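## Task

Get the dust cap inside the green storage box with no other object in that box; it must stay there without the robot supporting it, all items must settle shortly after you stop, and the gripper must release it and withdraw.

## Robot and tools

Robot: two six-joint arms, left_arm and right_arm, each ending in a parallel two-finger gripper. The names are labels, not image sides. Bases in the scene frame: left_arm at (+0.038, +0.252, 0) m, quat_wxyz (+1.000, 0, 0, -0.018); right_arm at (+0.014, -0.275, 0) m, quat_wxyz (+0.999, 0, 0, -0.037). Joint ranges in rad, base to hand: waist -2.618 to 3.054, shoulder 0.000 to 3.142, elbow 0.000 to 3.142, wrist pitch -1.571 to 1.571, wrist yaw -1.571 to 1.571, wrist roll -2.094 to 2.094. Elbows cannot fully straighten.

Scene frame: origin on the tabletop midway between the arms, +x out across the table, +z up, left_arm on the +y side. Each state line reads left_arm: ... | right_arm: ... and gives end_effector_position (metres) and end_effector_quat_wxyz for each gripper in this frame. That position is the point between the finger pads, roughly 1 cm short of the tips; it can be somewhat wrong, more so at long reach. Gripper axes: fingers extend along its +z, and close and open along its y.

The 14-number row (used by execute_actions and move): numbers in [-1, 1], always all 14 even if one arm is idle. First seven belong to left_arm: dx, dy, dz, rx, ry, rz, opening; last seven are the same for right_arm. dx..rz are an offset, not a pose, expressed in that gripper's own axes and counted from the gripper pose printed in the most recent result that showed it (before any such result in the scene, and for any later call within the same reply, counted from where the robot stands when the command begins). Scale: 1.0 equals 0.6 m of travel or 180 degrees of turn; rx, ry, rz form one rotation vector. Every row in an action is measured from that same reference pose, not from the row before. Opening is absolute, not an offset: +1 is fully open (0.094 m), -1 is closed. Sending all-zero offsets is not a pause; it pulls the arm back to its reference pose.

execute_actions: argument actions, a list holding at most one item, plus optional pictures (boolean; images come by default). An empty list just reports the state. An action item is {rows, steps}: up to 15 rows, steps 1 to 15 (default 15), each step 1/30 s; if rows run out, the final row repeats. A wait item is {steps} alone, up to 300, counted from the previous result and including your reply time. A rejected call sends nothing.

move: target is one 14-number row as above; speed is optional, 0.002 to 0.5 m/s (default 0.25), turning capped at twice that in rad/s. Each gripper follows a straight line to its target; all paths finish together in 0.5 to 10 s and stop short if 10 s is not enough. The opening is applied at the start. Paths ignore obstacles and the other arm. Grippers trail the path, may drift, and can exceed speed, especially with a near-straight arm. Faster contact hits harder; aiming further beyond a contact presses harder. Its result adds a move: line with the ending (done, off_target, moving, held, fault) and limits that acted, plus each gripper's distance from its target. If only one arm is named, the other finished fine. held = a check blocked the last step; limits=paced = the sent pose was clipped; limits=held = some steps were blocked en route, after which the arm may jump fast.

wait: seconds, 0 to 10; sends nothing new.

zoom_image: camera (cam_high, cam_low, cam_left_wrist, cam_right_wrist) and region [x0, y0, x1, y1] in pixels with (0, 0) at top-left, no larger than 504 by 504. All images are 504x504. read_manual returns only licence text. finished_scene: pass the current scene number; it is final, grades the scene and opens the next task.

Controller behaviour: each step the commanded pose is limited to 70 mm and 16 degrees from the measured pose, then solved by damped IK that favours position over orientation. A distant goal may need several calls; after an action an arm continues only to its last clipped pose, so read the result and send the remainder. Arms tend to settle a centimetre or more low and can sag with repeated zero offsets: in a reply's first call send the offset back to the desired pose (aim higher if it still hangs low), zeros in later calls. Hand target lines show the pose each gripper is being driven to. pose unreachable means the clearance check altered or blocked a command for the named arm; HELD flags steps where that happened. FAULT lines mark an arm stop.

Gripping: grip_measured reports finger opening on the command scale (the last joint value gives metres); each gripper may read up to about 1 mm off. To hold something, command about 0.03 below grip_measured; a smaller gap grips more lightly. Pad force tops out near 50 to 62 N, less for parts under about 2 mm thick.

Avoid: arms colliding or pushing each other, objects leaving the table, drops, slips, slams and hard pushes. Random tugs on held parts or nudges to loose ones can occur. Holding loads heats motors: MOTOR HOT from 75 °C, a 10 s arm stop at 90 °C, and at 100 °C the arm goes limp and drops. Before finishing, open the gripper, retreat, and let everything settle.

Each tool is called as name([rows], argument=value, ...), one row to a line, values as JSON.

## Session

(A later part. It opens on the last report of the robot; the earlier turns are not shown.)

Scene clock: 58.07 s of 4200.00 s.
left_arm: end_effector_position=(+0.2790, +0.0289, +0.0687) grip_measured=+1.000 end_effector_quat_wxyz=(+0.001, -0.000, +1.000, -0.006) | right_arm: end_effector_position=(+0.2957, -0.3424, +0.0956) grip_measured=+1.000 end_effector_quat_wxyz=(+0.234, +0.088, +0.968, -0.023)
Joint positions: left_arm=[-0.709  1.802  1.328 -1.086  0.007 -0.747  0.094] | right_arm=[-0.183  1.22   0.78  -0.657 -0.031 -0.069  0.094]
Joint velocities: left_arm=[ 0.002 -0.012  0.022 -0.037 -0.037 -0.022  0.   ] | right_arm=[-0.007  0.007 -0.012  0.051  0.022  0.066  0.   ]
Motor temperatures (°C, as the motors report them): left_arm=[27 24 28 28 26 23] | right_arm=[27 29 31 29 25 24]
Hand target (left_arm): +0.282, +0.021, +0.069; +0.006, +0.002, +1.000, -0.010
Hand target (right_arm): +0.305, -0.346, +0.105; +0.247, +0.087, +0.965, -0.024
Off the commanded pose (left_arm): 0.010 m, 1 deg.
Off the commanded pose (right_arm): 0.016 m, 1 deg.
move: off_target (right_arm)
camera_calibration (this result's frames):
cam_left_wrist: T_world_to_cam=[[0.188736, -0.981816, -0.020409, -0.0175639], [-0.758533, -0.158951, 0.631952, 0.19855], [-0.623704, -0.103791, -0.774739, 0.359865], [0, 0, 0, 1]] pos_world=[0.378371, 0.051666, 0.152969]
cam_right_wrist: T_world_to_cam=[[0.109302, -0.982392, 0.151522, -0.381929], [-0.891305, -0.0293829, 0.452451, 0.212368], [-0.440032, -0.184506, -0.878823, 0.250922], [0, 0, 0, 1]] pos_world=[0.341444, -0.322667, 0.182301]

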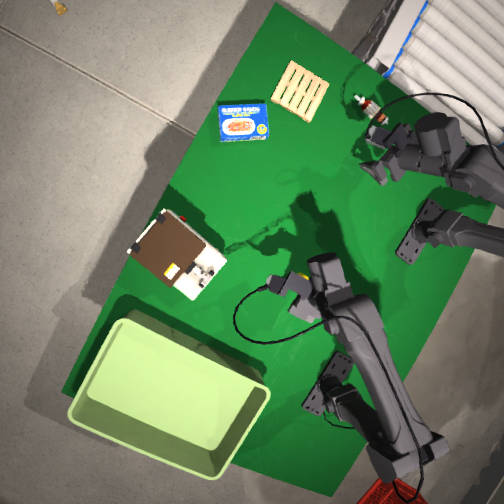

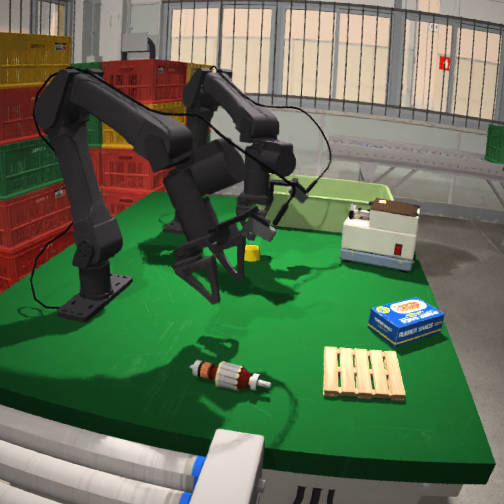

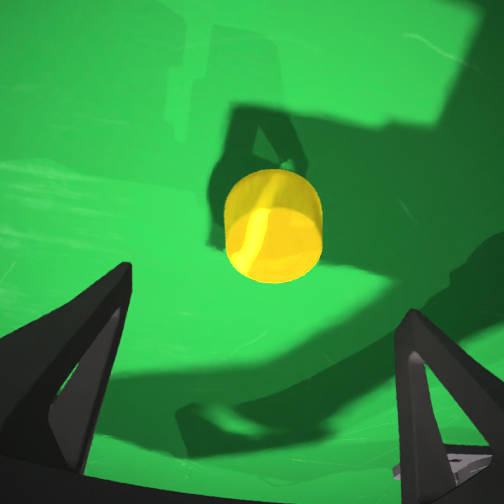

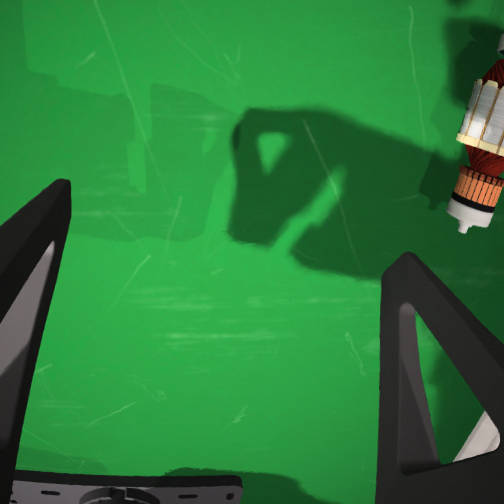

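move(target=[0.009,-0.003,0.106,0,0,0,1,0,0,0,0,0,0,1], speed=0.05)

Scene clock: 62.60 s of 4200.00 s.
left_arm: end_effector_position=(+0.2820, +0.0261, +0.0147) grip_measured=+1.000 end_effector_quat_wxyz=(+0.011, -0.006, +1.000, -0.016) | right_arm: end_effector_position=(+0.2958, -0.3425, +0.0957) grip_measured=+1.000 end_effector_quat_wxyz=(+0.234, +0.088, +0.968, -0.023)
Joint positions: left_arm=[-0.709  1.861  1.176 -0.848  0.007 -0.758  0.094] | right_arm=[-0.183  1.22   0.78  -0.657 -0.031 -0.069  0.094]
Joint velocities: left_arm=[ 0.007 -0.002 -0.007 -0.007 -0.037  0.066  0.   ] | right_arm=[ 0.012 -0.002  0.007  0.007 -0.007 -0.007  0.   ]
Motor temperatures (°C, as the motors report them): left_arm=[27 25 28 28 26 23] | right_arm=[27 28 31 29 25 24]
Hand target (left_arm): +0.274, +0.026, +0.005; +0.002, -0.000, +1.000, -0.006
Hand target (right_arm): +0.296, -0.342, +0.096; +0.234, +0.088, +0.968, -0.023
Off the commanded pose (left_arm): 0.013 m, 2 deg.
Off the commanded pose (right_arm): 0.000 m, 0 deg.
move: off_target (left_arm)
camera_calibration (this result's frames):
cam_left_wrist: T_world_to_cam=[[0.200143, -0.979765, 0.00158752, -0.0255775], [-0.769024, -0.156089, 0.619869, 0.237556], [-0.607079, -0.125284, -0.784703, 0.315686], [0, 0, 0, 1]] pos_world=[0.379452, 0.0515702, 0.100507]
cam_right_wrist: T_world_to_cam=[[0.109246, -0.982377, 0.151657, -0.381957], [-0.891472, -0.029339, 0.452125, 0.212516], [-0.439708, -0.184591, -0.878967, 0.250881], [0, 0, 0, 1]] pos_world=[0.341494, -0.322681, 0.182359]

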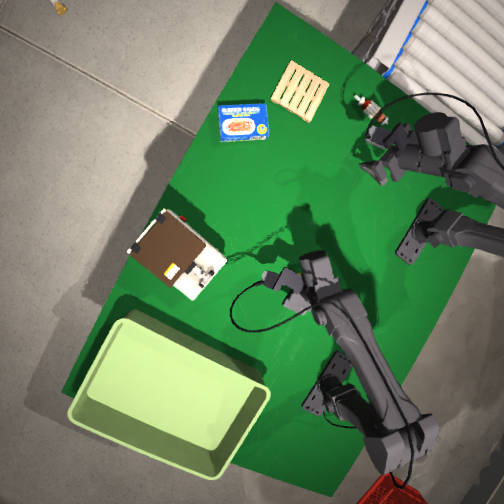

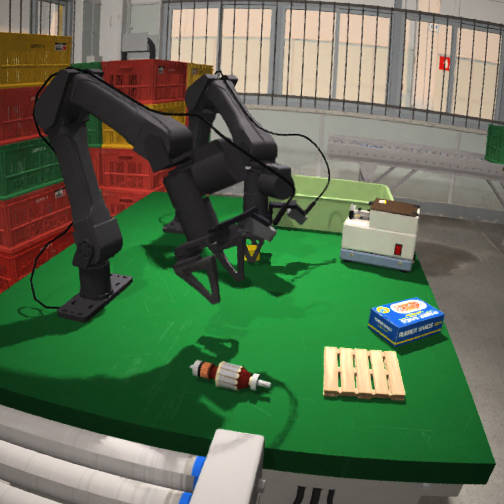

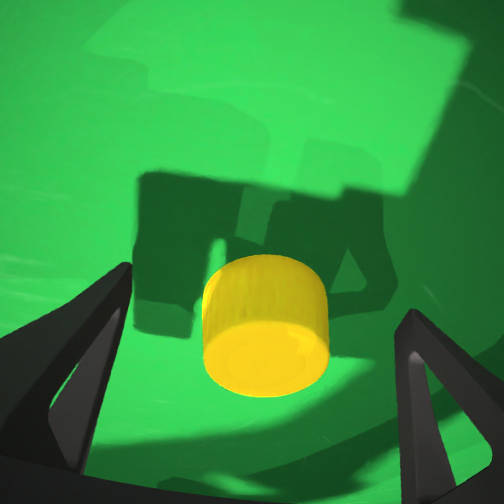

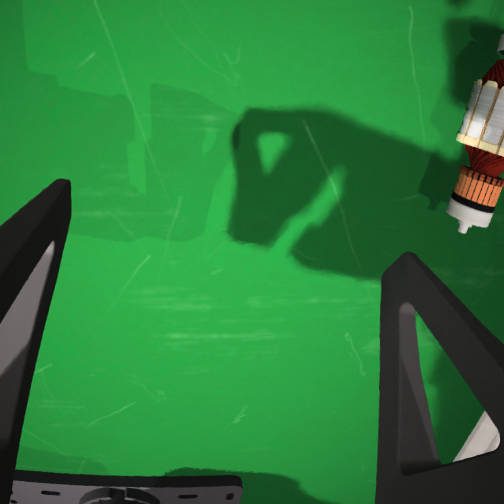

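move(target=[0.014,0.014,0.012,0,0,0,1,0,0,0,0,0,0,1], speed=0.03)

move(target=[0,0,0,0,0,0,-0.17,0,0,0,0,0,0,1])

move(target=[0,0,-0.29,0,0,0,-0.17,0,0,0,0,0,0,1], speed=0.15)

Scene clock: 68.83 s of 4200.00 s.
left_arm: end_effector_position=(+0.2788, +0.0290, +0.0095) grip_measured=+1.000 end_effector_quat_wxyz=(+0.015, -0.006, +1.000, -0.019) | right_arm: end_effector_position=(+0.2958, -0.3425, +0.0957) grip_measured=+1.000 end_effector_quat_wxyz=(+0.234, +0.088, +0.968, -0.023)
Joint positions: left_arm=[-0.709  1.848  1.135 -0.811  0.007 -0.758  0.094] | right_arm=[-0.183  1.22   0.78  -0.657 -0.031 -0.069  0.094]
Joint velocities: left_arm=[-0.002  0.012  0.007  0.007 -0.022  0.037  0.   ] | right_arm=[ 0.022 -0.012  0.022 -0.066 -0.007  0.022  0.   ]
Motor temperatures (°C, as the motors report them): left_arm=[27 25 28 28 26 23] | right_arm=[27 28 31 29 25 24]
Hand target (left_arm): +0.274, +0.034, +0.007; +0.011, -0.006, +1.000, -0.016
Hand target (right_arm): +0.296, -0.342, +0.096; +0.234, +0.088, +0.968, -0.023
Off the commanded pose (left_arm): 0.008 m, 1 deg.
Off the commanded pose (right_arm): 0.000 m, 0 deg.
After step 90, 2.53 s passed at rest.
move: done
camera_calibration (this result's frames):
cam_left_wrist: T_world_to_cam=[[0.20011, -0.979735, 0.00871195, -0.0221239], [-0.773005, -0.15241, 0.61582, 0.239853], [-0.602013, -0.129966, -0.787838, 0.308786], [0, 0, 0, 1]] pos_world=[0.375728, 0.0550121, 0.0957596]
cam_right_wrist: T_world_to_cam=[[0.109246, -0.982377, 0.151657, -0.381957], [-0.891472, -0.029339, 0.452125, 0.212516], [-0.439708, -0.184591, -0.878967, 0.250881], [0, 0, 0, 1]] pos_world=[0.341494, -0.322681, 0.182359]

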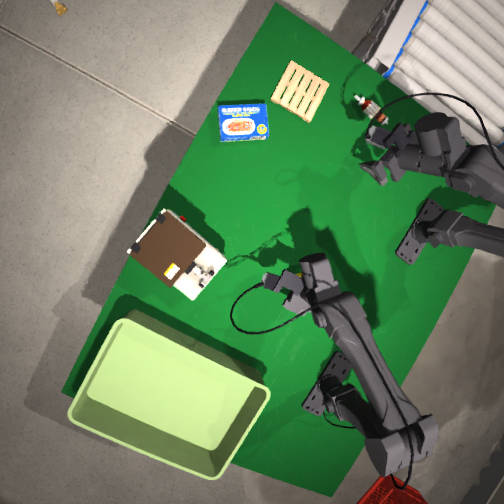

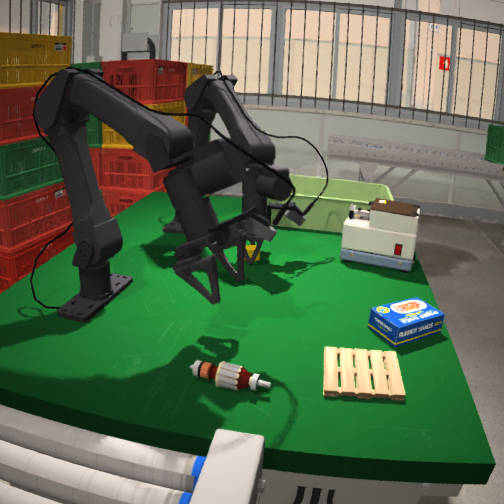

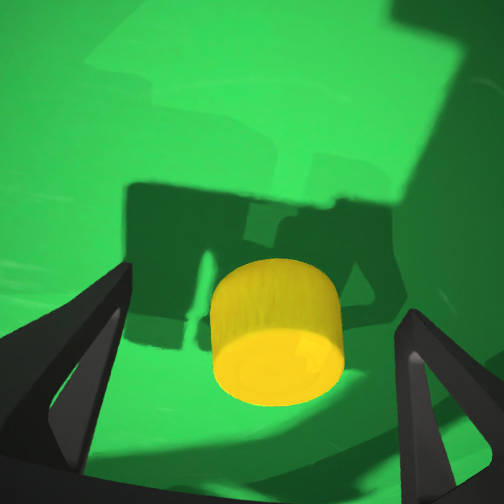

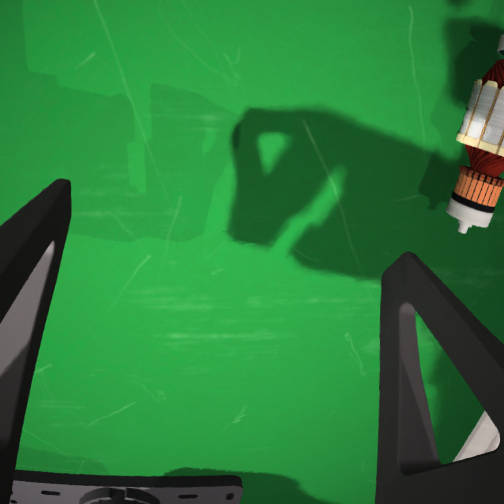

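Scene clock: 69.33 s of 4200.00 s.
left_arm: end_effector_position=(+0.2788, +0.0289, +0.0095) grip_measured=-0.119 end_effector_quat_wxyz=(+0.015, -0.006, +1.000, -0.019) | right_arm: end_effector_position=(+0.2958, -0.3425, +0.0957) grip_measured=+1.000 end_effector_quat_wxyz=(+0.234, +0.088, +0.968, -0.023)
Joint positions: left_arm=[-0.709  1.848  1.135 -0.811  0.008 -0.758  0.041] | right_arm=[-0.183  1.22   0.78  -0.657 -0.031 -0.069  0.094]
Joint velocities: left_arm=[-0.007 -0.002 -0.007 -0.007 -0.051 -0.081 -0.   ] | right_arm=[ 0.007  0.002  0.007 -0.022  0.037 -0.037  0.   ]
Motor temperatures (°C, as the motors report them): left_arm=[27 26 28 28 26 23] | right_arm=[27 28 31 29 25 24]
Hand target (left_arm): +0.279, +0.029, +0.009; +0.015, -0.006, +1.000, -0.019
Hand target (right_arm): +0.296, -0.342, +0.096; +0.234, +0.088, +0.968, -0.023
Off the commanded pose (left_arm): 0.000 m, 0 deg.
Off the commanded pose (right_arm): 0.000 m, 0 deg.
move: done
camera_calibration (this result's frames):
cam_left_wrist: T_world_to_cam=[[0.200092, -0.979733, 0.00924409, -0.0222407], [-0.773021, -0.152064, 0.615886, 0.239845], [-0.601998, -0.13038, -0.787781, 0.308796], [0, 0, 0, 1]] pos_world=[0.37575, 0.0549427, 0.0957525]
cam_right_wrist: T_world_to_cam=[[0.109246, -0.982377, 0.151657, -0.381957], [-0.891472, -0.029339, 0.452125, 0.212516], [-0.439708, -0.184591, -0.878967, 0.250881], [0, 0, 0, 1]] pos_world=[0.341494, -0.322681, 0.182359]

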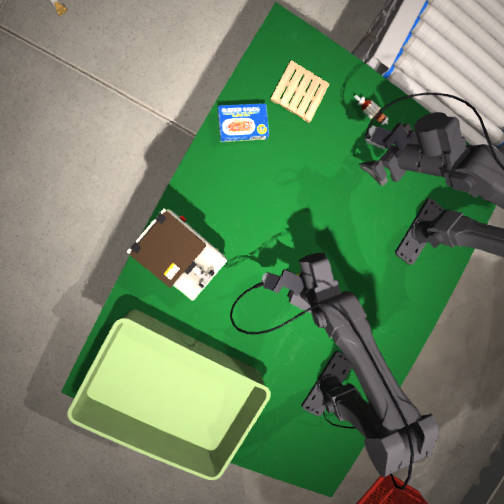

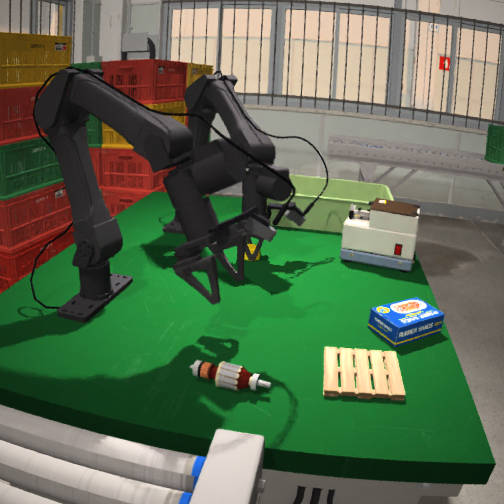

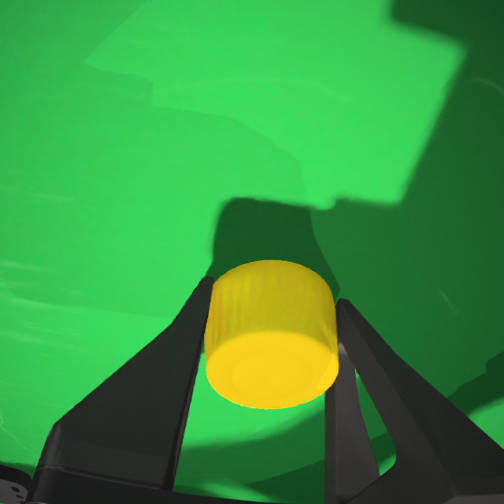

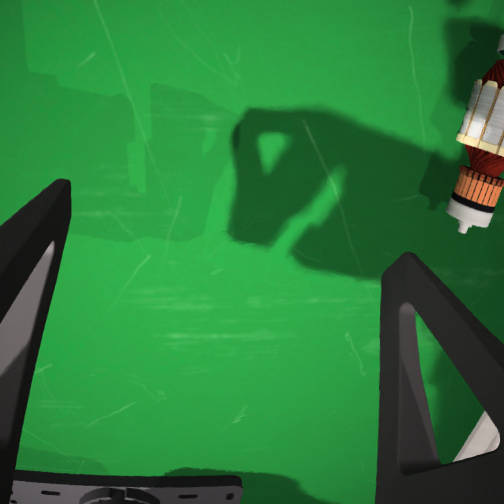

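Scene clock: 71.17 s of 4200.00 s.
left_arm: end_effector_position=(+0.2726, +0.0347, +0.1766) grip_measured=-0.120 end_effector_quat_wxyz=(+0.011, -0.006, +1.000, -0.015) | right_arm: end_effector_position=(+0.2958, -0.3425, +0.0957) grip_measured=+1.000 end_effector_quat_wxyz=(+0.234, +0.088, +0.968, -0.023)
Joint positions: left_arm=[-0.709  1.733  1.675 -1.476  0.008 -0.758  0.041] | right_arm=[-0.183  1.22   0.78  -0.657 -0.031 -0.069  0.094]
Joint velocities: left_arm=[-0.012  0.002 -0.007 -0.022 -0.051  0.022  0.   ] | right_arm=[ 0.007 -0.002  0.007 -0.051  0.037 -0.007  0.   ]
Motor temperatures (°C, as the motors report them): left_arm=[27 26 28 27 26 23] | right_arm=[27 28 31 29 25 24]
Hand target (left_arm): +0.273, +0.036, +0.183; +0.014, -0.006, +1.000, -0.019
Hand target (right_arm): +0.296, -0.342, +0.096; +0.234, +0.088, +0.968, -0.023
Off the commanded pose (left_arm): 0.007 m, 1 deg.
Off the commanded pose (right_arm): 0.000 m, 0 deg.
move: done
camera_calibration (this result's frames):
cam_left_wrist: T_world_to_cam=[[0.20013, -0.979769, 0.00119048, -0.0154482], [-0.768518, -0.156226, 0.620462, 0.131099], [-0.607723, -0.125088, -0.784236, 0.438144], [0, 0, 0, 1]] pos_world=[0.370114, 0.0601521, 0.262285]
cam_right_wrist: T_world_to_cam=[[0.109246, -0.982377, 0.151657, -0.381957], [-0.891472, -0.029339, 0.452125, 0.212516], [-0.439708, -0.184591, -0.878967, 0.250881], [0, 0, 0, 1]] pos_world=[0.341494, -0.322681, 0.182359]

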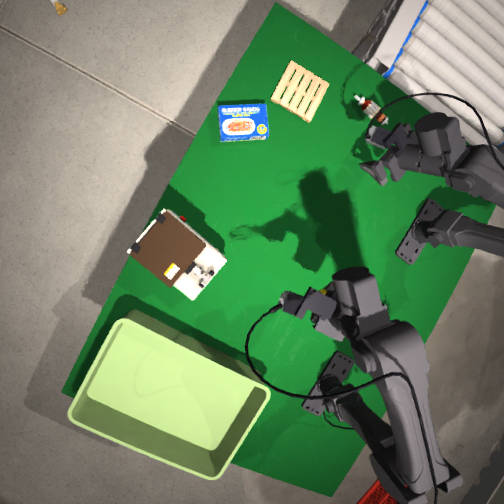

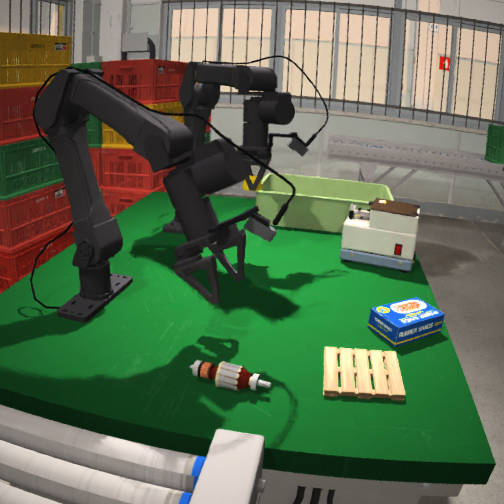

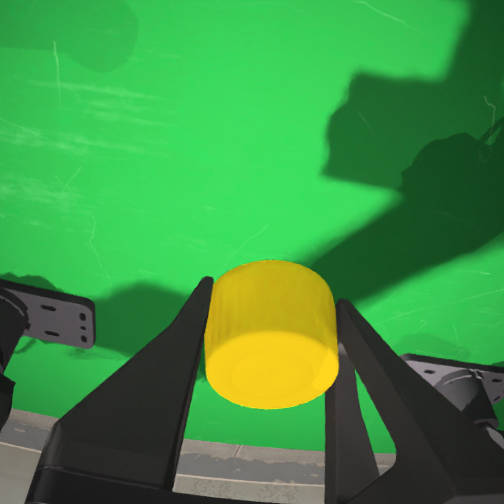

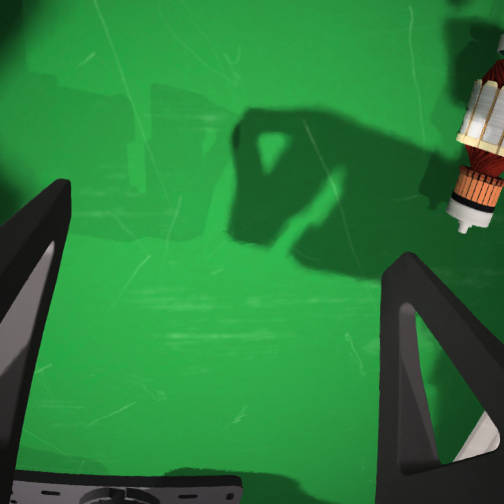

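Box centre ≈ (0.435, 0.40); aim for (0.38, 0.41).

move(target=[-0.185,0.63,0,0,0,0,-0.17,0,0,0,0,0,0,1])

move(target=[0,0,0.21,0,0,0,-0.17,0,0,0,0,0,0,1], speed=0.1)

Scene clock: 77.83 s of 4200.00 s.
left_arm: end_effector_position=(+0.3702, +0.4156, +0.1631) grip_measured=-0.119 end_effector_quat_wxyz=(+0.011, -0.010, +1.000, -0.020) | right_arm: end_effector_position=(+0.2958, -0.3425, +0.0957) grip_measured=+1.000 end_effector_quat_wxyz=(+0.234, +0.088, +0.968, -0.023)
Joint positions: left_arm=[ 0.514  1.971  1.929 -1.528  0.046  0.458  0.041] | right_arm=[-0.183  1.22   0.78  -0.657 -0.031 -0.069  0.094]
Joint velocities: left_arm=[-0.007 -0.007 -0.002 -0.007 -0.007  0.007  0.001] | right_arm=[ 0.007 -0.007  0.012  0.037  0.007 -0.007  0.   ]
Motor temperatures (°C, as the motors report them): left_arm=[27 26 28 27 26 23] | right_arm=[27 28 31 29 25 24]
Hand target (left_arm): +0.373, +0.415, +0.164; +0.010, -0.006, +1.000, -0.025
Hand target (right_arm): +0.296, -0.342, +0.096; +0.234, +0.088, +0.968, -0.023
Off the commanded pose (left_arm): 0.010 m, 1 deg.
Off the commanded pose (right_arm): 0.000 m, 0 deg.
After step 90, 1.40 s passed at rest.
move: done
camera_calibration (this result's frames):
cam_left_wrist: T_world_to_cam=[[0.207236, -0.978234, 0.0105777, 0.333391], [-0.767023, -0.155761, 0.622427, 0.272874], [-0.607231, -0.137102, -0.782607, 0.539129], [0, 0, 0, 1]] pos_world=[0.467586, 0.442553, 0.248555]
cam_right_wrist: T_world_to_cam=[[0.109246, -0.982377, 0.151657, -0.381957], [-0.891472, -0.029339, 0.452125, 0.212516], [-0.439708, -0.184591, -0.878967, 0.250881], [0, 0, 0, 1]] pos_world=[0.341494, -0.322681, 0.182359]

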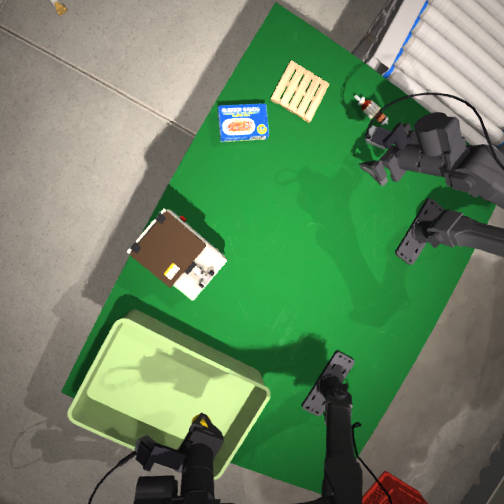

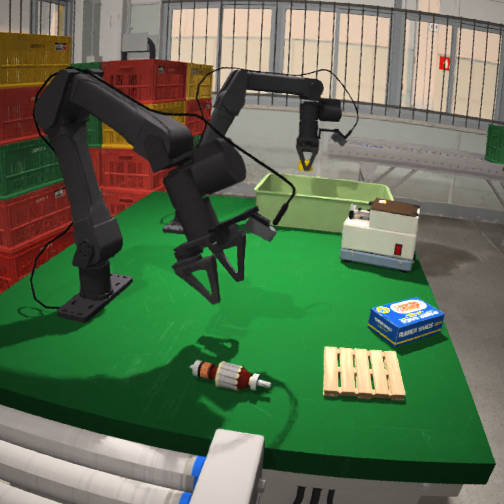

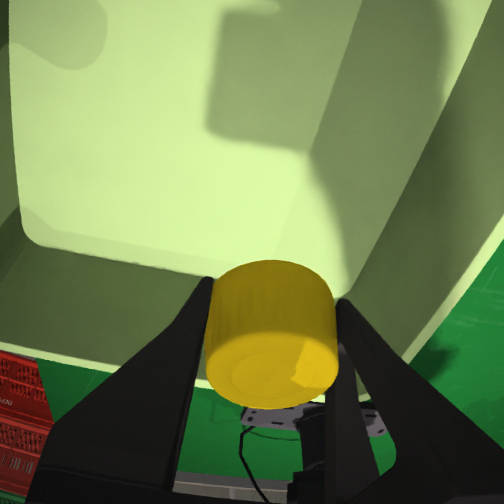

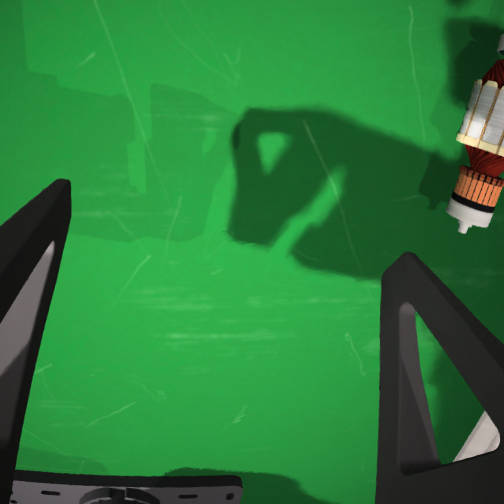

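Scene clock: 79.63 s of 4200.00 s.
left_arm: end_effector_position=(+0.3739, +0.4175, +0.0472) grip_measured=-0.119 end_effector_quat_wxyz=(+0.021, -0.015, +1.000, -0.015) | right_arm: end_effector_position=(+0.2958, -0.3425, +0.0957) grip_measured=+1.000 end_effector_quat_wxyz=(+0.234, +0.088, +0.968, -0.023)
Joint positions: left_arm=[ 0.514  1.98   1.478 -1.045  0.046  0.447  0.041] | right_arm=[-0.183  1.22   0.78  -0.657 -0.031 -0.069  0.094]
Joint velocities: left_arm=[-0.007  0.002 -0.017  0.022  0.066 -0.051 -0.001] | right_arm=[ 0.007  0.012 -0.007 -0.037  0.007 -0.037  0.   ]
Motor temperatures (°C, as the motors report them): left_arm=[27 26 28 27 26 23] | right_arm=[27 28 31 29 25 24]
Hand target (left_arm): +0.373, +0.411, +0.037; +0.010, -0.010, +1.000, -0.020
Hand target (right_arm): +0.296, -0.342, +0.096; +0.234, +0.088, +0.968, -0.023
Off the commanded pose (left_arm): 0.012 m, 1 deg.
Off the commanded pose (right_arm): 0.000 m, 0 deg.
move: off_target (left_arm)
camera_calibration (this result's frames):
cam_left_wrist: T_world_to_cam=[[0.217507, -0.976046, 0.00488246, 0.331249], [-0.777537, -0.170242, 0.605354, 0.359002], [-0.590022, -0.135465, -0.795942, 0.444441], [0, 0, 0, 1]] pos_world=[0.469318, 0.444639, 0.134809]
cam_right_wrist: T_world_to_cam=[[0.109246, -0.982377, 0.151657, -0.381957], [-0.891472, -0.029339, 0.452125, 0.212516], [-0.439708, -0.184591, -0.878967, 0.250881], [0, 0, 0, 1]] pos_world=[0.341494, -0.322681, 0.182359]

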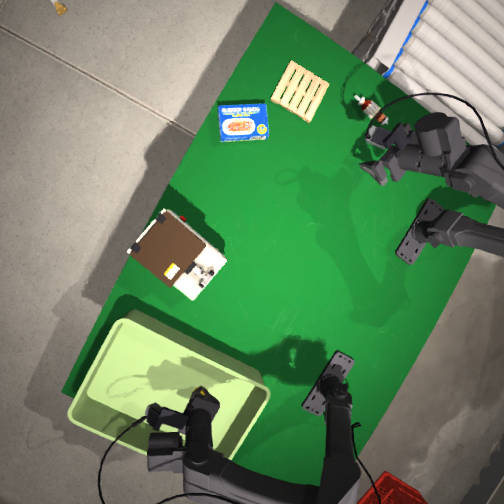

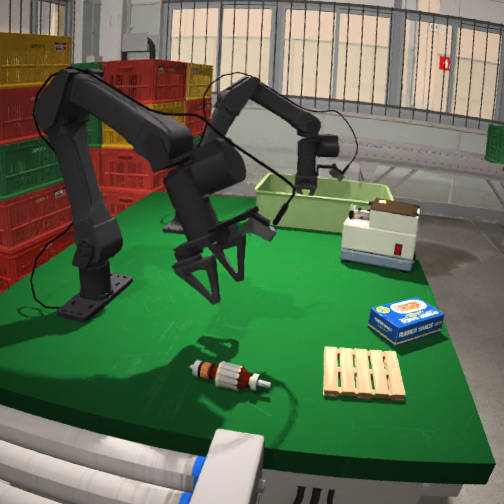

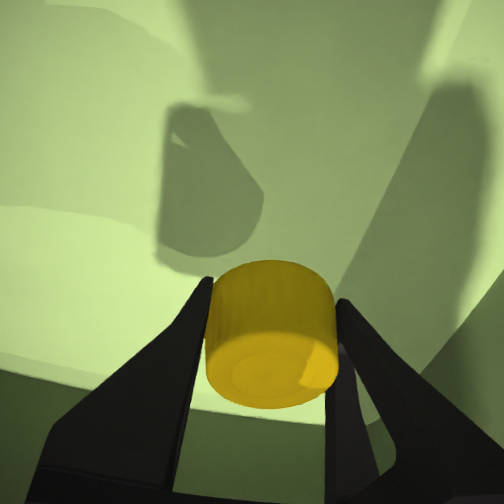

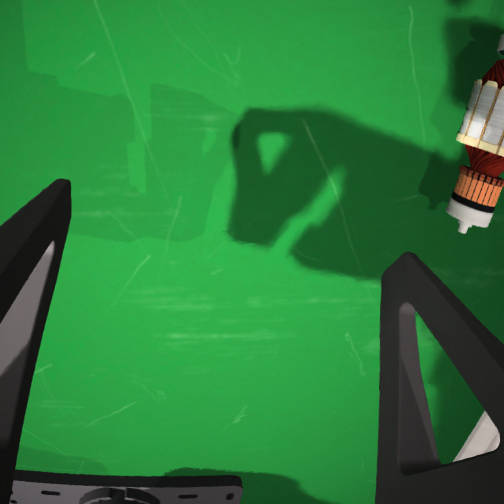

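move(target=[0,0,0.07,0,0.008,0,-0.17,0,0,0,0,0,0,1], speed=0.03)

move(target=[0,0,0,0,0,0,0.4,0,0,0,0,0,0,1])

move(target=[0,0,-0.26,0,0,0,0.4,0,0,0,0,0,0,1], speed=0.15)

move(target=[0.15,-0.4,0,0,0,0,0.4,0,0,0,0,0,0,1])

Scene clock: 87.70 s of 4200.00 s.
left_arm: end_effector_position=(+0.3789, +0.4213, +0.0161) grip_measured=-0.120 end_effector_quat_wxyz=(+0.020, -0.017, +1.000, -0.012) | right_arm: end_effector_position=(+0.2958, -0.3425, +0.0957) grip_measured=+1.000 end_effector_quat_wxyz=(+0.234, +0.088, +0.968, -0.023)
Joint positions: left_arm=[ 0.514  2.037  1.432 -0.939  0.04   0.443  0.041] | right_arm=[-0.183  1.22   0.78  -0.657 -0.031 -0.069  0.094]
Joint velocities: left_arm=[-0.012 -0.007  0.002  0.022  0.051  0.037  0.001] | right_arm=[ 0.012 -0.002 -0.002 -0.125 -0.051  0.037  0.   ]
Motor temperatures (°C, as the motors report them): left_arm=[27 27 28 27 26 23] | right_arm=[27 27 31 29 25 24]
Hand target (left_arm): +0.376, +0.416, +0.006; +0.008, -0.014, +1.000, -0.015
Hand target (right_arm): +0.296, -0.342, +0.096; +0.234, +0.088, +0.968, -0.023
Off the commanded pose (left_arm): 0.012 m, 1 deg.
Off the commanded pose (right_arm): 0.000 m, 0 deg.
After step 90, 3.37 s passed at rest.
move: off_target (left_arm)
camera_calibration (this result's frames):
cam_left_wrist: T_world_to_cam=[[0.221374, -0.975188, -0.00146698, 0.332293], [-0.776324, -0.177141, 0.604932, 0.384778], [-0.590182, -0.132777, -0.796276, 0.422062], [0, 0, 0, 1]] pos_world=[0.474245, 0.448248, 0.103801]
cam_right_wrist: T_world_to_cam=[[0.109246, -0.982377, 0.151657, -0.381957], [-0.891472, -0.029339, 0.452125, 0.212516], [-0.439708, -0.184591, -0.878967, 0.250881], [0, 0, 0, 1]] pos_world=[0.341494, -0.322681, 0.182359]

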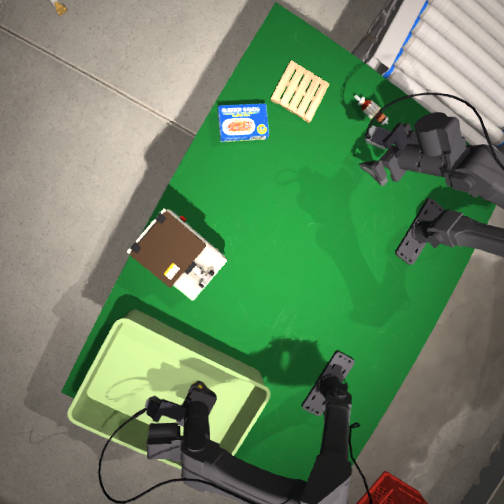

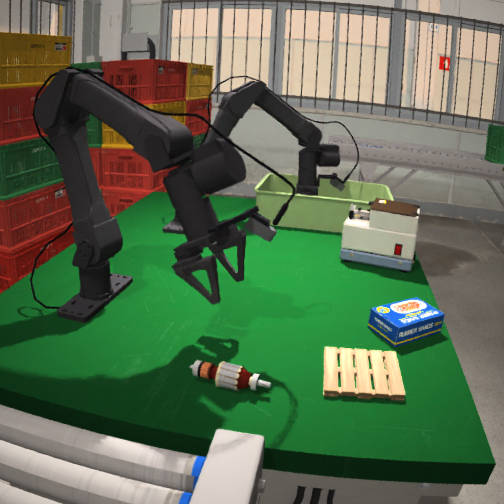

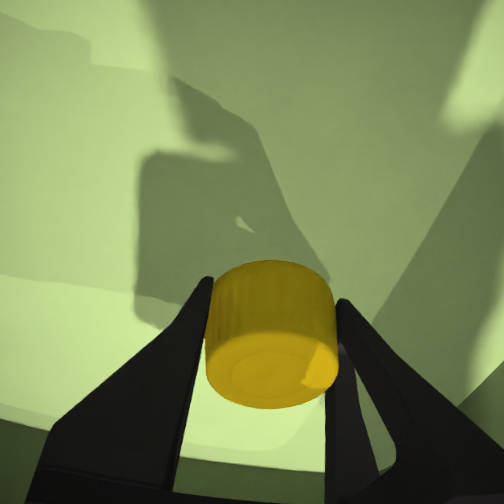

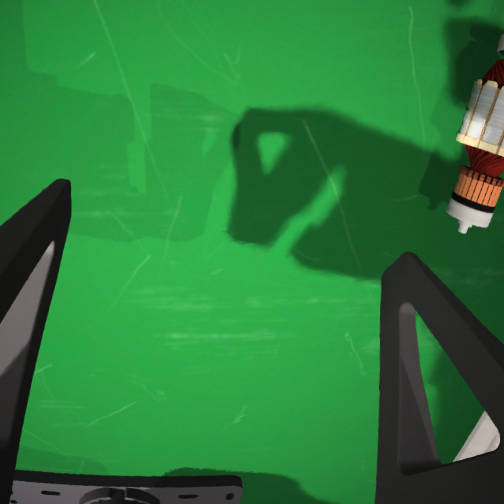

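Scene clock: 88.20 s of 4200.00 s.
left_arm: end_effector_position=(+0.3789, +0.4213, +0.0161) grip_measured=+0.398 end_effector_quat_wxyz=(+0.020, -0.017, +1.000, -0.012) | right_arm: end_effector_position=(+0.2958, -0.3425, +0.0957) grip_measured=+1.000 end_effector_quat_wxyz=(+0.234, +0.088, +0.968, -0.023)
Joint positions: left_arm=[ 0.514  2.037  1.432 -0.939  0.04   0.443  0.066] | right_arm=[-0.183  1.22   0.78  -0.657 -0.031 -0.069  0.094]
Joint velocities: left_arm=[ 0.002 -0.002 -0.002  0.022  0.022  0.066 -0.002] | right_arm=[ 0.017 -0.012 -0.007 -0.095 -0.037 -0.022  0.   ]
Motor temperatures (°C, as the motors report them): left_arm=[27 27 28 27 26 23] | right_arm=[27 27 31 29 25 24]
Hand target (left_arm): +0.379, +0.421, +0.016; +0.020, -0.017, +1.000, -0.012
Hand target (right_arm): +0.296, -0.342, +0.096; +0.234, +0.088, +0.968, -0.023
Off the commanded pose (left_arm): 0.000 m, 0 deg.
Off the commanded pose (right_arm): 0.000 m, 0 deg.
move: done
camera_calibration (this result's frames):
cam_left_wrist: T_world_to_cam=[[0.221374, -0.975188, -0.00146698, 0.332293], [-0.776324, -0.177141, 0.604932, 0.384778], [-0.590182, -0.132777, -0.796276, 0.422062], [0, 0, 0, 1]] pos_world=[0.474245, 0.448248, 0.103801]
cam_right_wrist: T_world_to_cam=[[0.109246, -0.982377, 0.151657, -0.381957], [-0.891472, -0.029339, 0.452125, 0.212516], [-0.439708, -0.184591, -0.878967, 0.250881], [0, 0, 0, 1]] pos_world=[0.341494, -0.322681, 0.182359]

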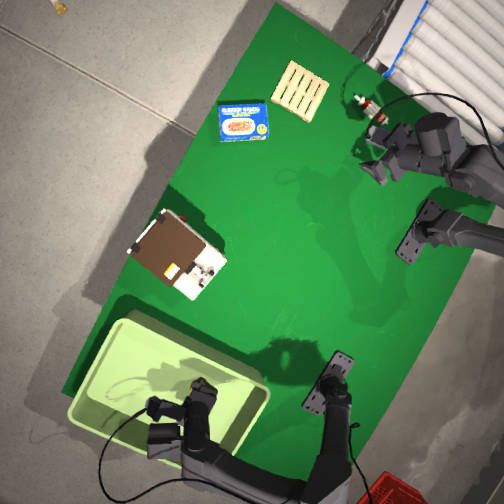

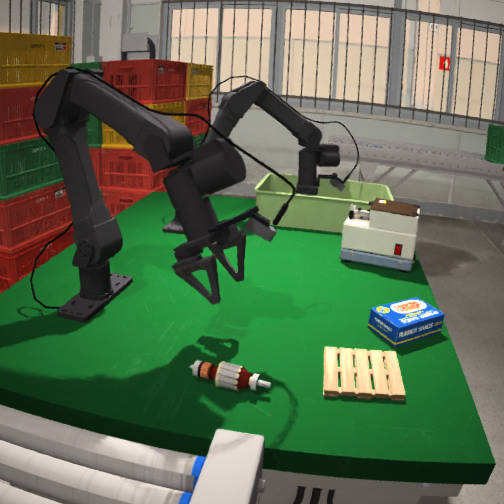

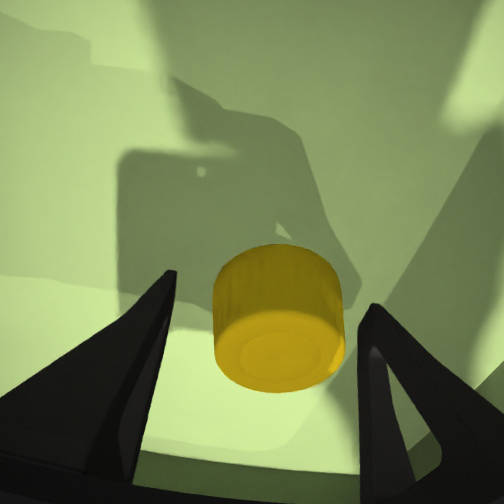

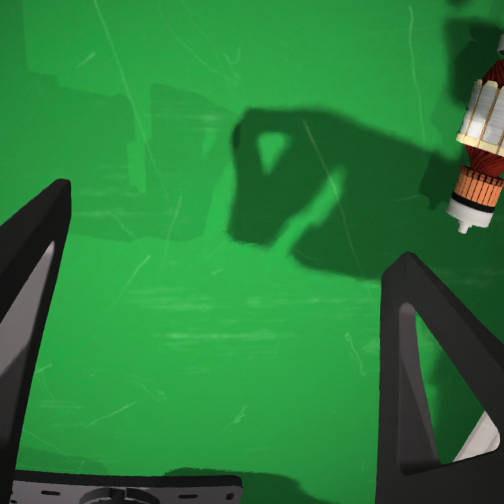

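Scene clock: 89.90 s of 4200.00 s.
left_arm: end_effector_position=(+0.3741, +0.4188, +0.1698) grip_measured=+0.398 end_effector_quat_wxyz=(+0.021, -0.011, +1.000, -0.011) | right_arm: end_effector_position=(+0.2958, -0.3425, +0.0957) grip_measured=+1.000 end_effector_quat_wxyz=(+0.234, +0.088, +0.968, -0.023)
Joint positions: left_arm=[ 0.514  1.97   1.954 -1.527  0.04   0.454  0.066] | right_arm=[-0.183  1.22   0.78  -0.657 -0.031 -0.069  0.094]
Joint velocities: left_arm=[-0.007 -0.002  0.002  0.007  0.051 -0.022 -0.001] | right_arm=[ 0.012 -0.002 -0.012  0.081 -0.066  0.037  0.   ]
Motor temperatures (°C, as the motors report them): left_arm=[27 27 28 27 26 23] | right_arm=[27 27 31 29 25 24]
Hand target (left_arm): +0.372, +0.424, +0.172; +0.021, -0.017, +1.000, -0.012
Hand target (right_arm): +0.296, -0.342, +0.096; +0.234, +0.088, +0.968, -0.023
Off the commanded pose (left_arm): 0.007 m, 1 deg.
Off the commanded pose (right_arm): 0.000 m, 0 deg.
move: done
camera_calibration (this result's frames):
cam_left_wrist: T_world_to_cam=[[0.210589, -0.977572, -0.00235601, 0.336349], [-0.779414, -0.169355, 0.603185, 0.285812], [-0.590056, -0.125187, -0.797598, 0.538318], [0, 0, 0, 1]] pos_world=[0.469573, 0.4446, 0.257756]
cam_right_wrist: T_world_to_cam=[[0.109246, -0.982377, 0.151657, -0.381957], [-0.891472, -0.029339, 0.452125, 0.212516], [-0.439708, -0.184591, -0.878967, 0.250881], [0, 0, 0, 1]] pos_world=[0.341494, -0.322681, 0.182359]

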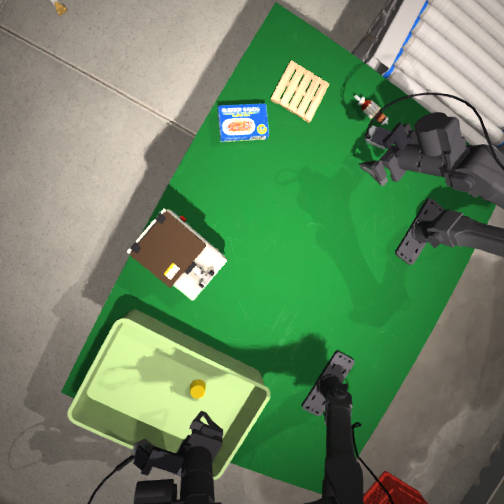

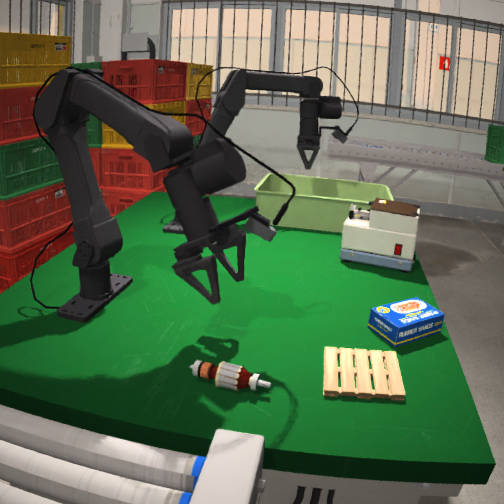

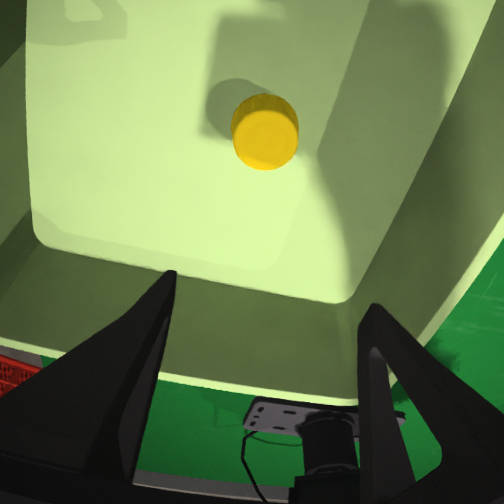

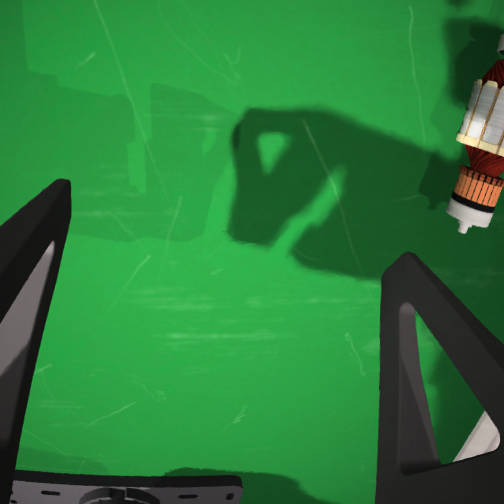

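Scene clock: 91.60 s of 4200.00 s.
left_arm: end_effector_position=(+0.2963, +0.1750, +0.1689) grip_measured=+0.398 end_effector_quat_wxyz=(+0.013, -0.011, +1.000, -0.008) | right_arm: end_effector_position=(+0.2958, -0.3425, +0.0957) grip_measured=+1.000 end_effector_quat_wxyz=(+0.234, +0.088, +0.968, -0.023)
Joint positions: left_arm=[-0.251  1.542  1.44  -1.439  0.008 -0.31   0.066] | right_arm=[-0.183  1.22   0.78  -0.657 -0.031 -0.069  0.094]
Joint velocities: left_arm=[-0.012  0.012 -0.007 -0.007 -0.022 -0.022 -0.   ] | right_arm=[0.012 0.002 0.007 0.022 0.022 0.022 0.   ]
Motor temperatures (°C, as the motors report them): left_arm=[27 27 28 27 26 23] | right_arm=[27 27 31 29 25 24]
Hand target (left_arm): +0.293, +0.176, +0.170; +0.020, -0.011, +1.000, -0.005
Hand target (right_arm): +0.296, -0.342, +0.096; +0.234, +0.088, +0.968, -0.023
Off the commanded pose (left_arm): 0.008 m, 1 deg.
Off the commanded pose (right_arm): 0.000 m, 0 deg.
move: done
camera_calibration (this result's frames):
cam_left_wrist: T_world_to_cam=[[0.209364, -0.977759, -0.0123889, 0.116482], [-0.769533, -0.172568, 0.614849, 0.180108], [-0.603312, -0.119194, -0.788547, 0.462542], [0, 0, 0, 1]] pos_world=[0.393269, 0.200104, 0.255441]
cam_right_wrist: T_world_to_cam=[[0.109246, -0.982377, 0.151657, -0.381957], [-0.891472, -0.029339, 0.452125, 0.212516], [-0.439708, -0.184591, -0.878967, 0.250881], [0, 0, 0, 1]] pos_world=[0.341494, -0.322681, 0.182359]

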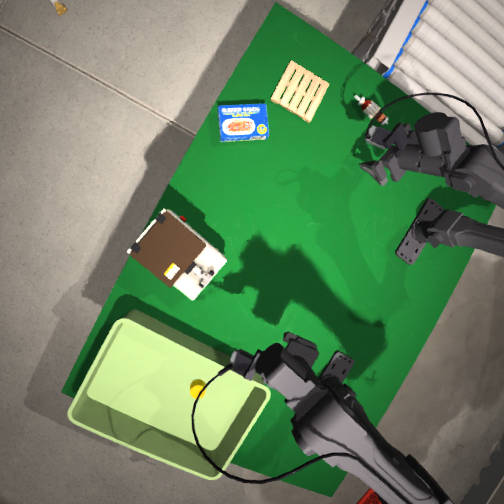

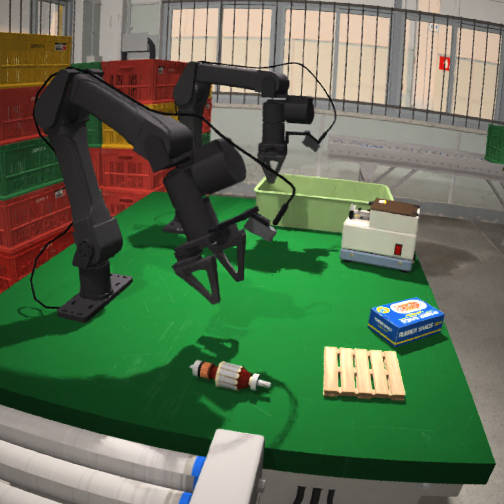

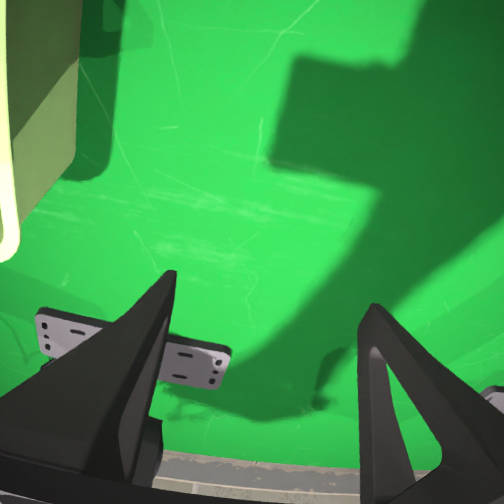

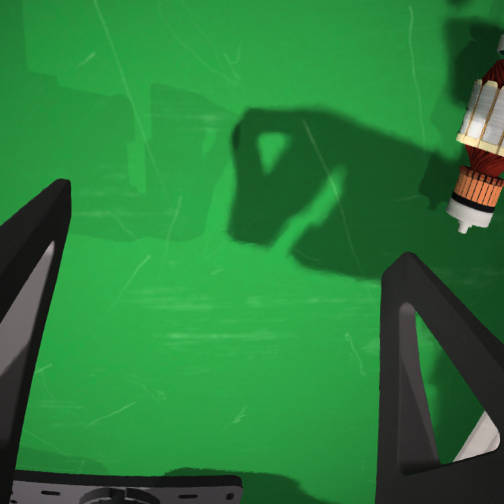

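finished_scene(scene=2)

The scene is finished: the task was done.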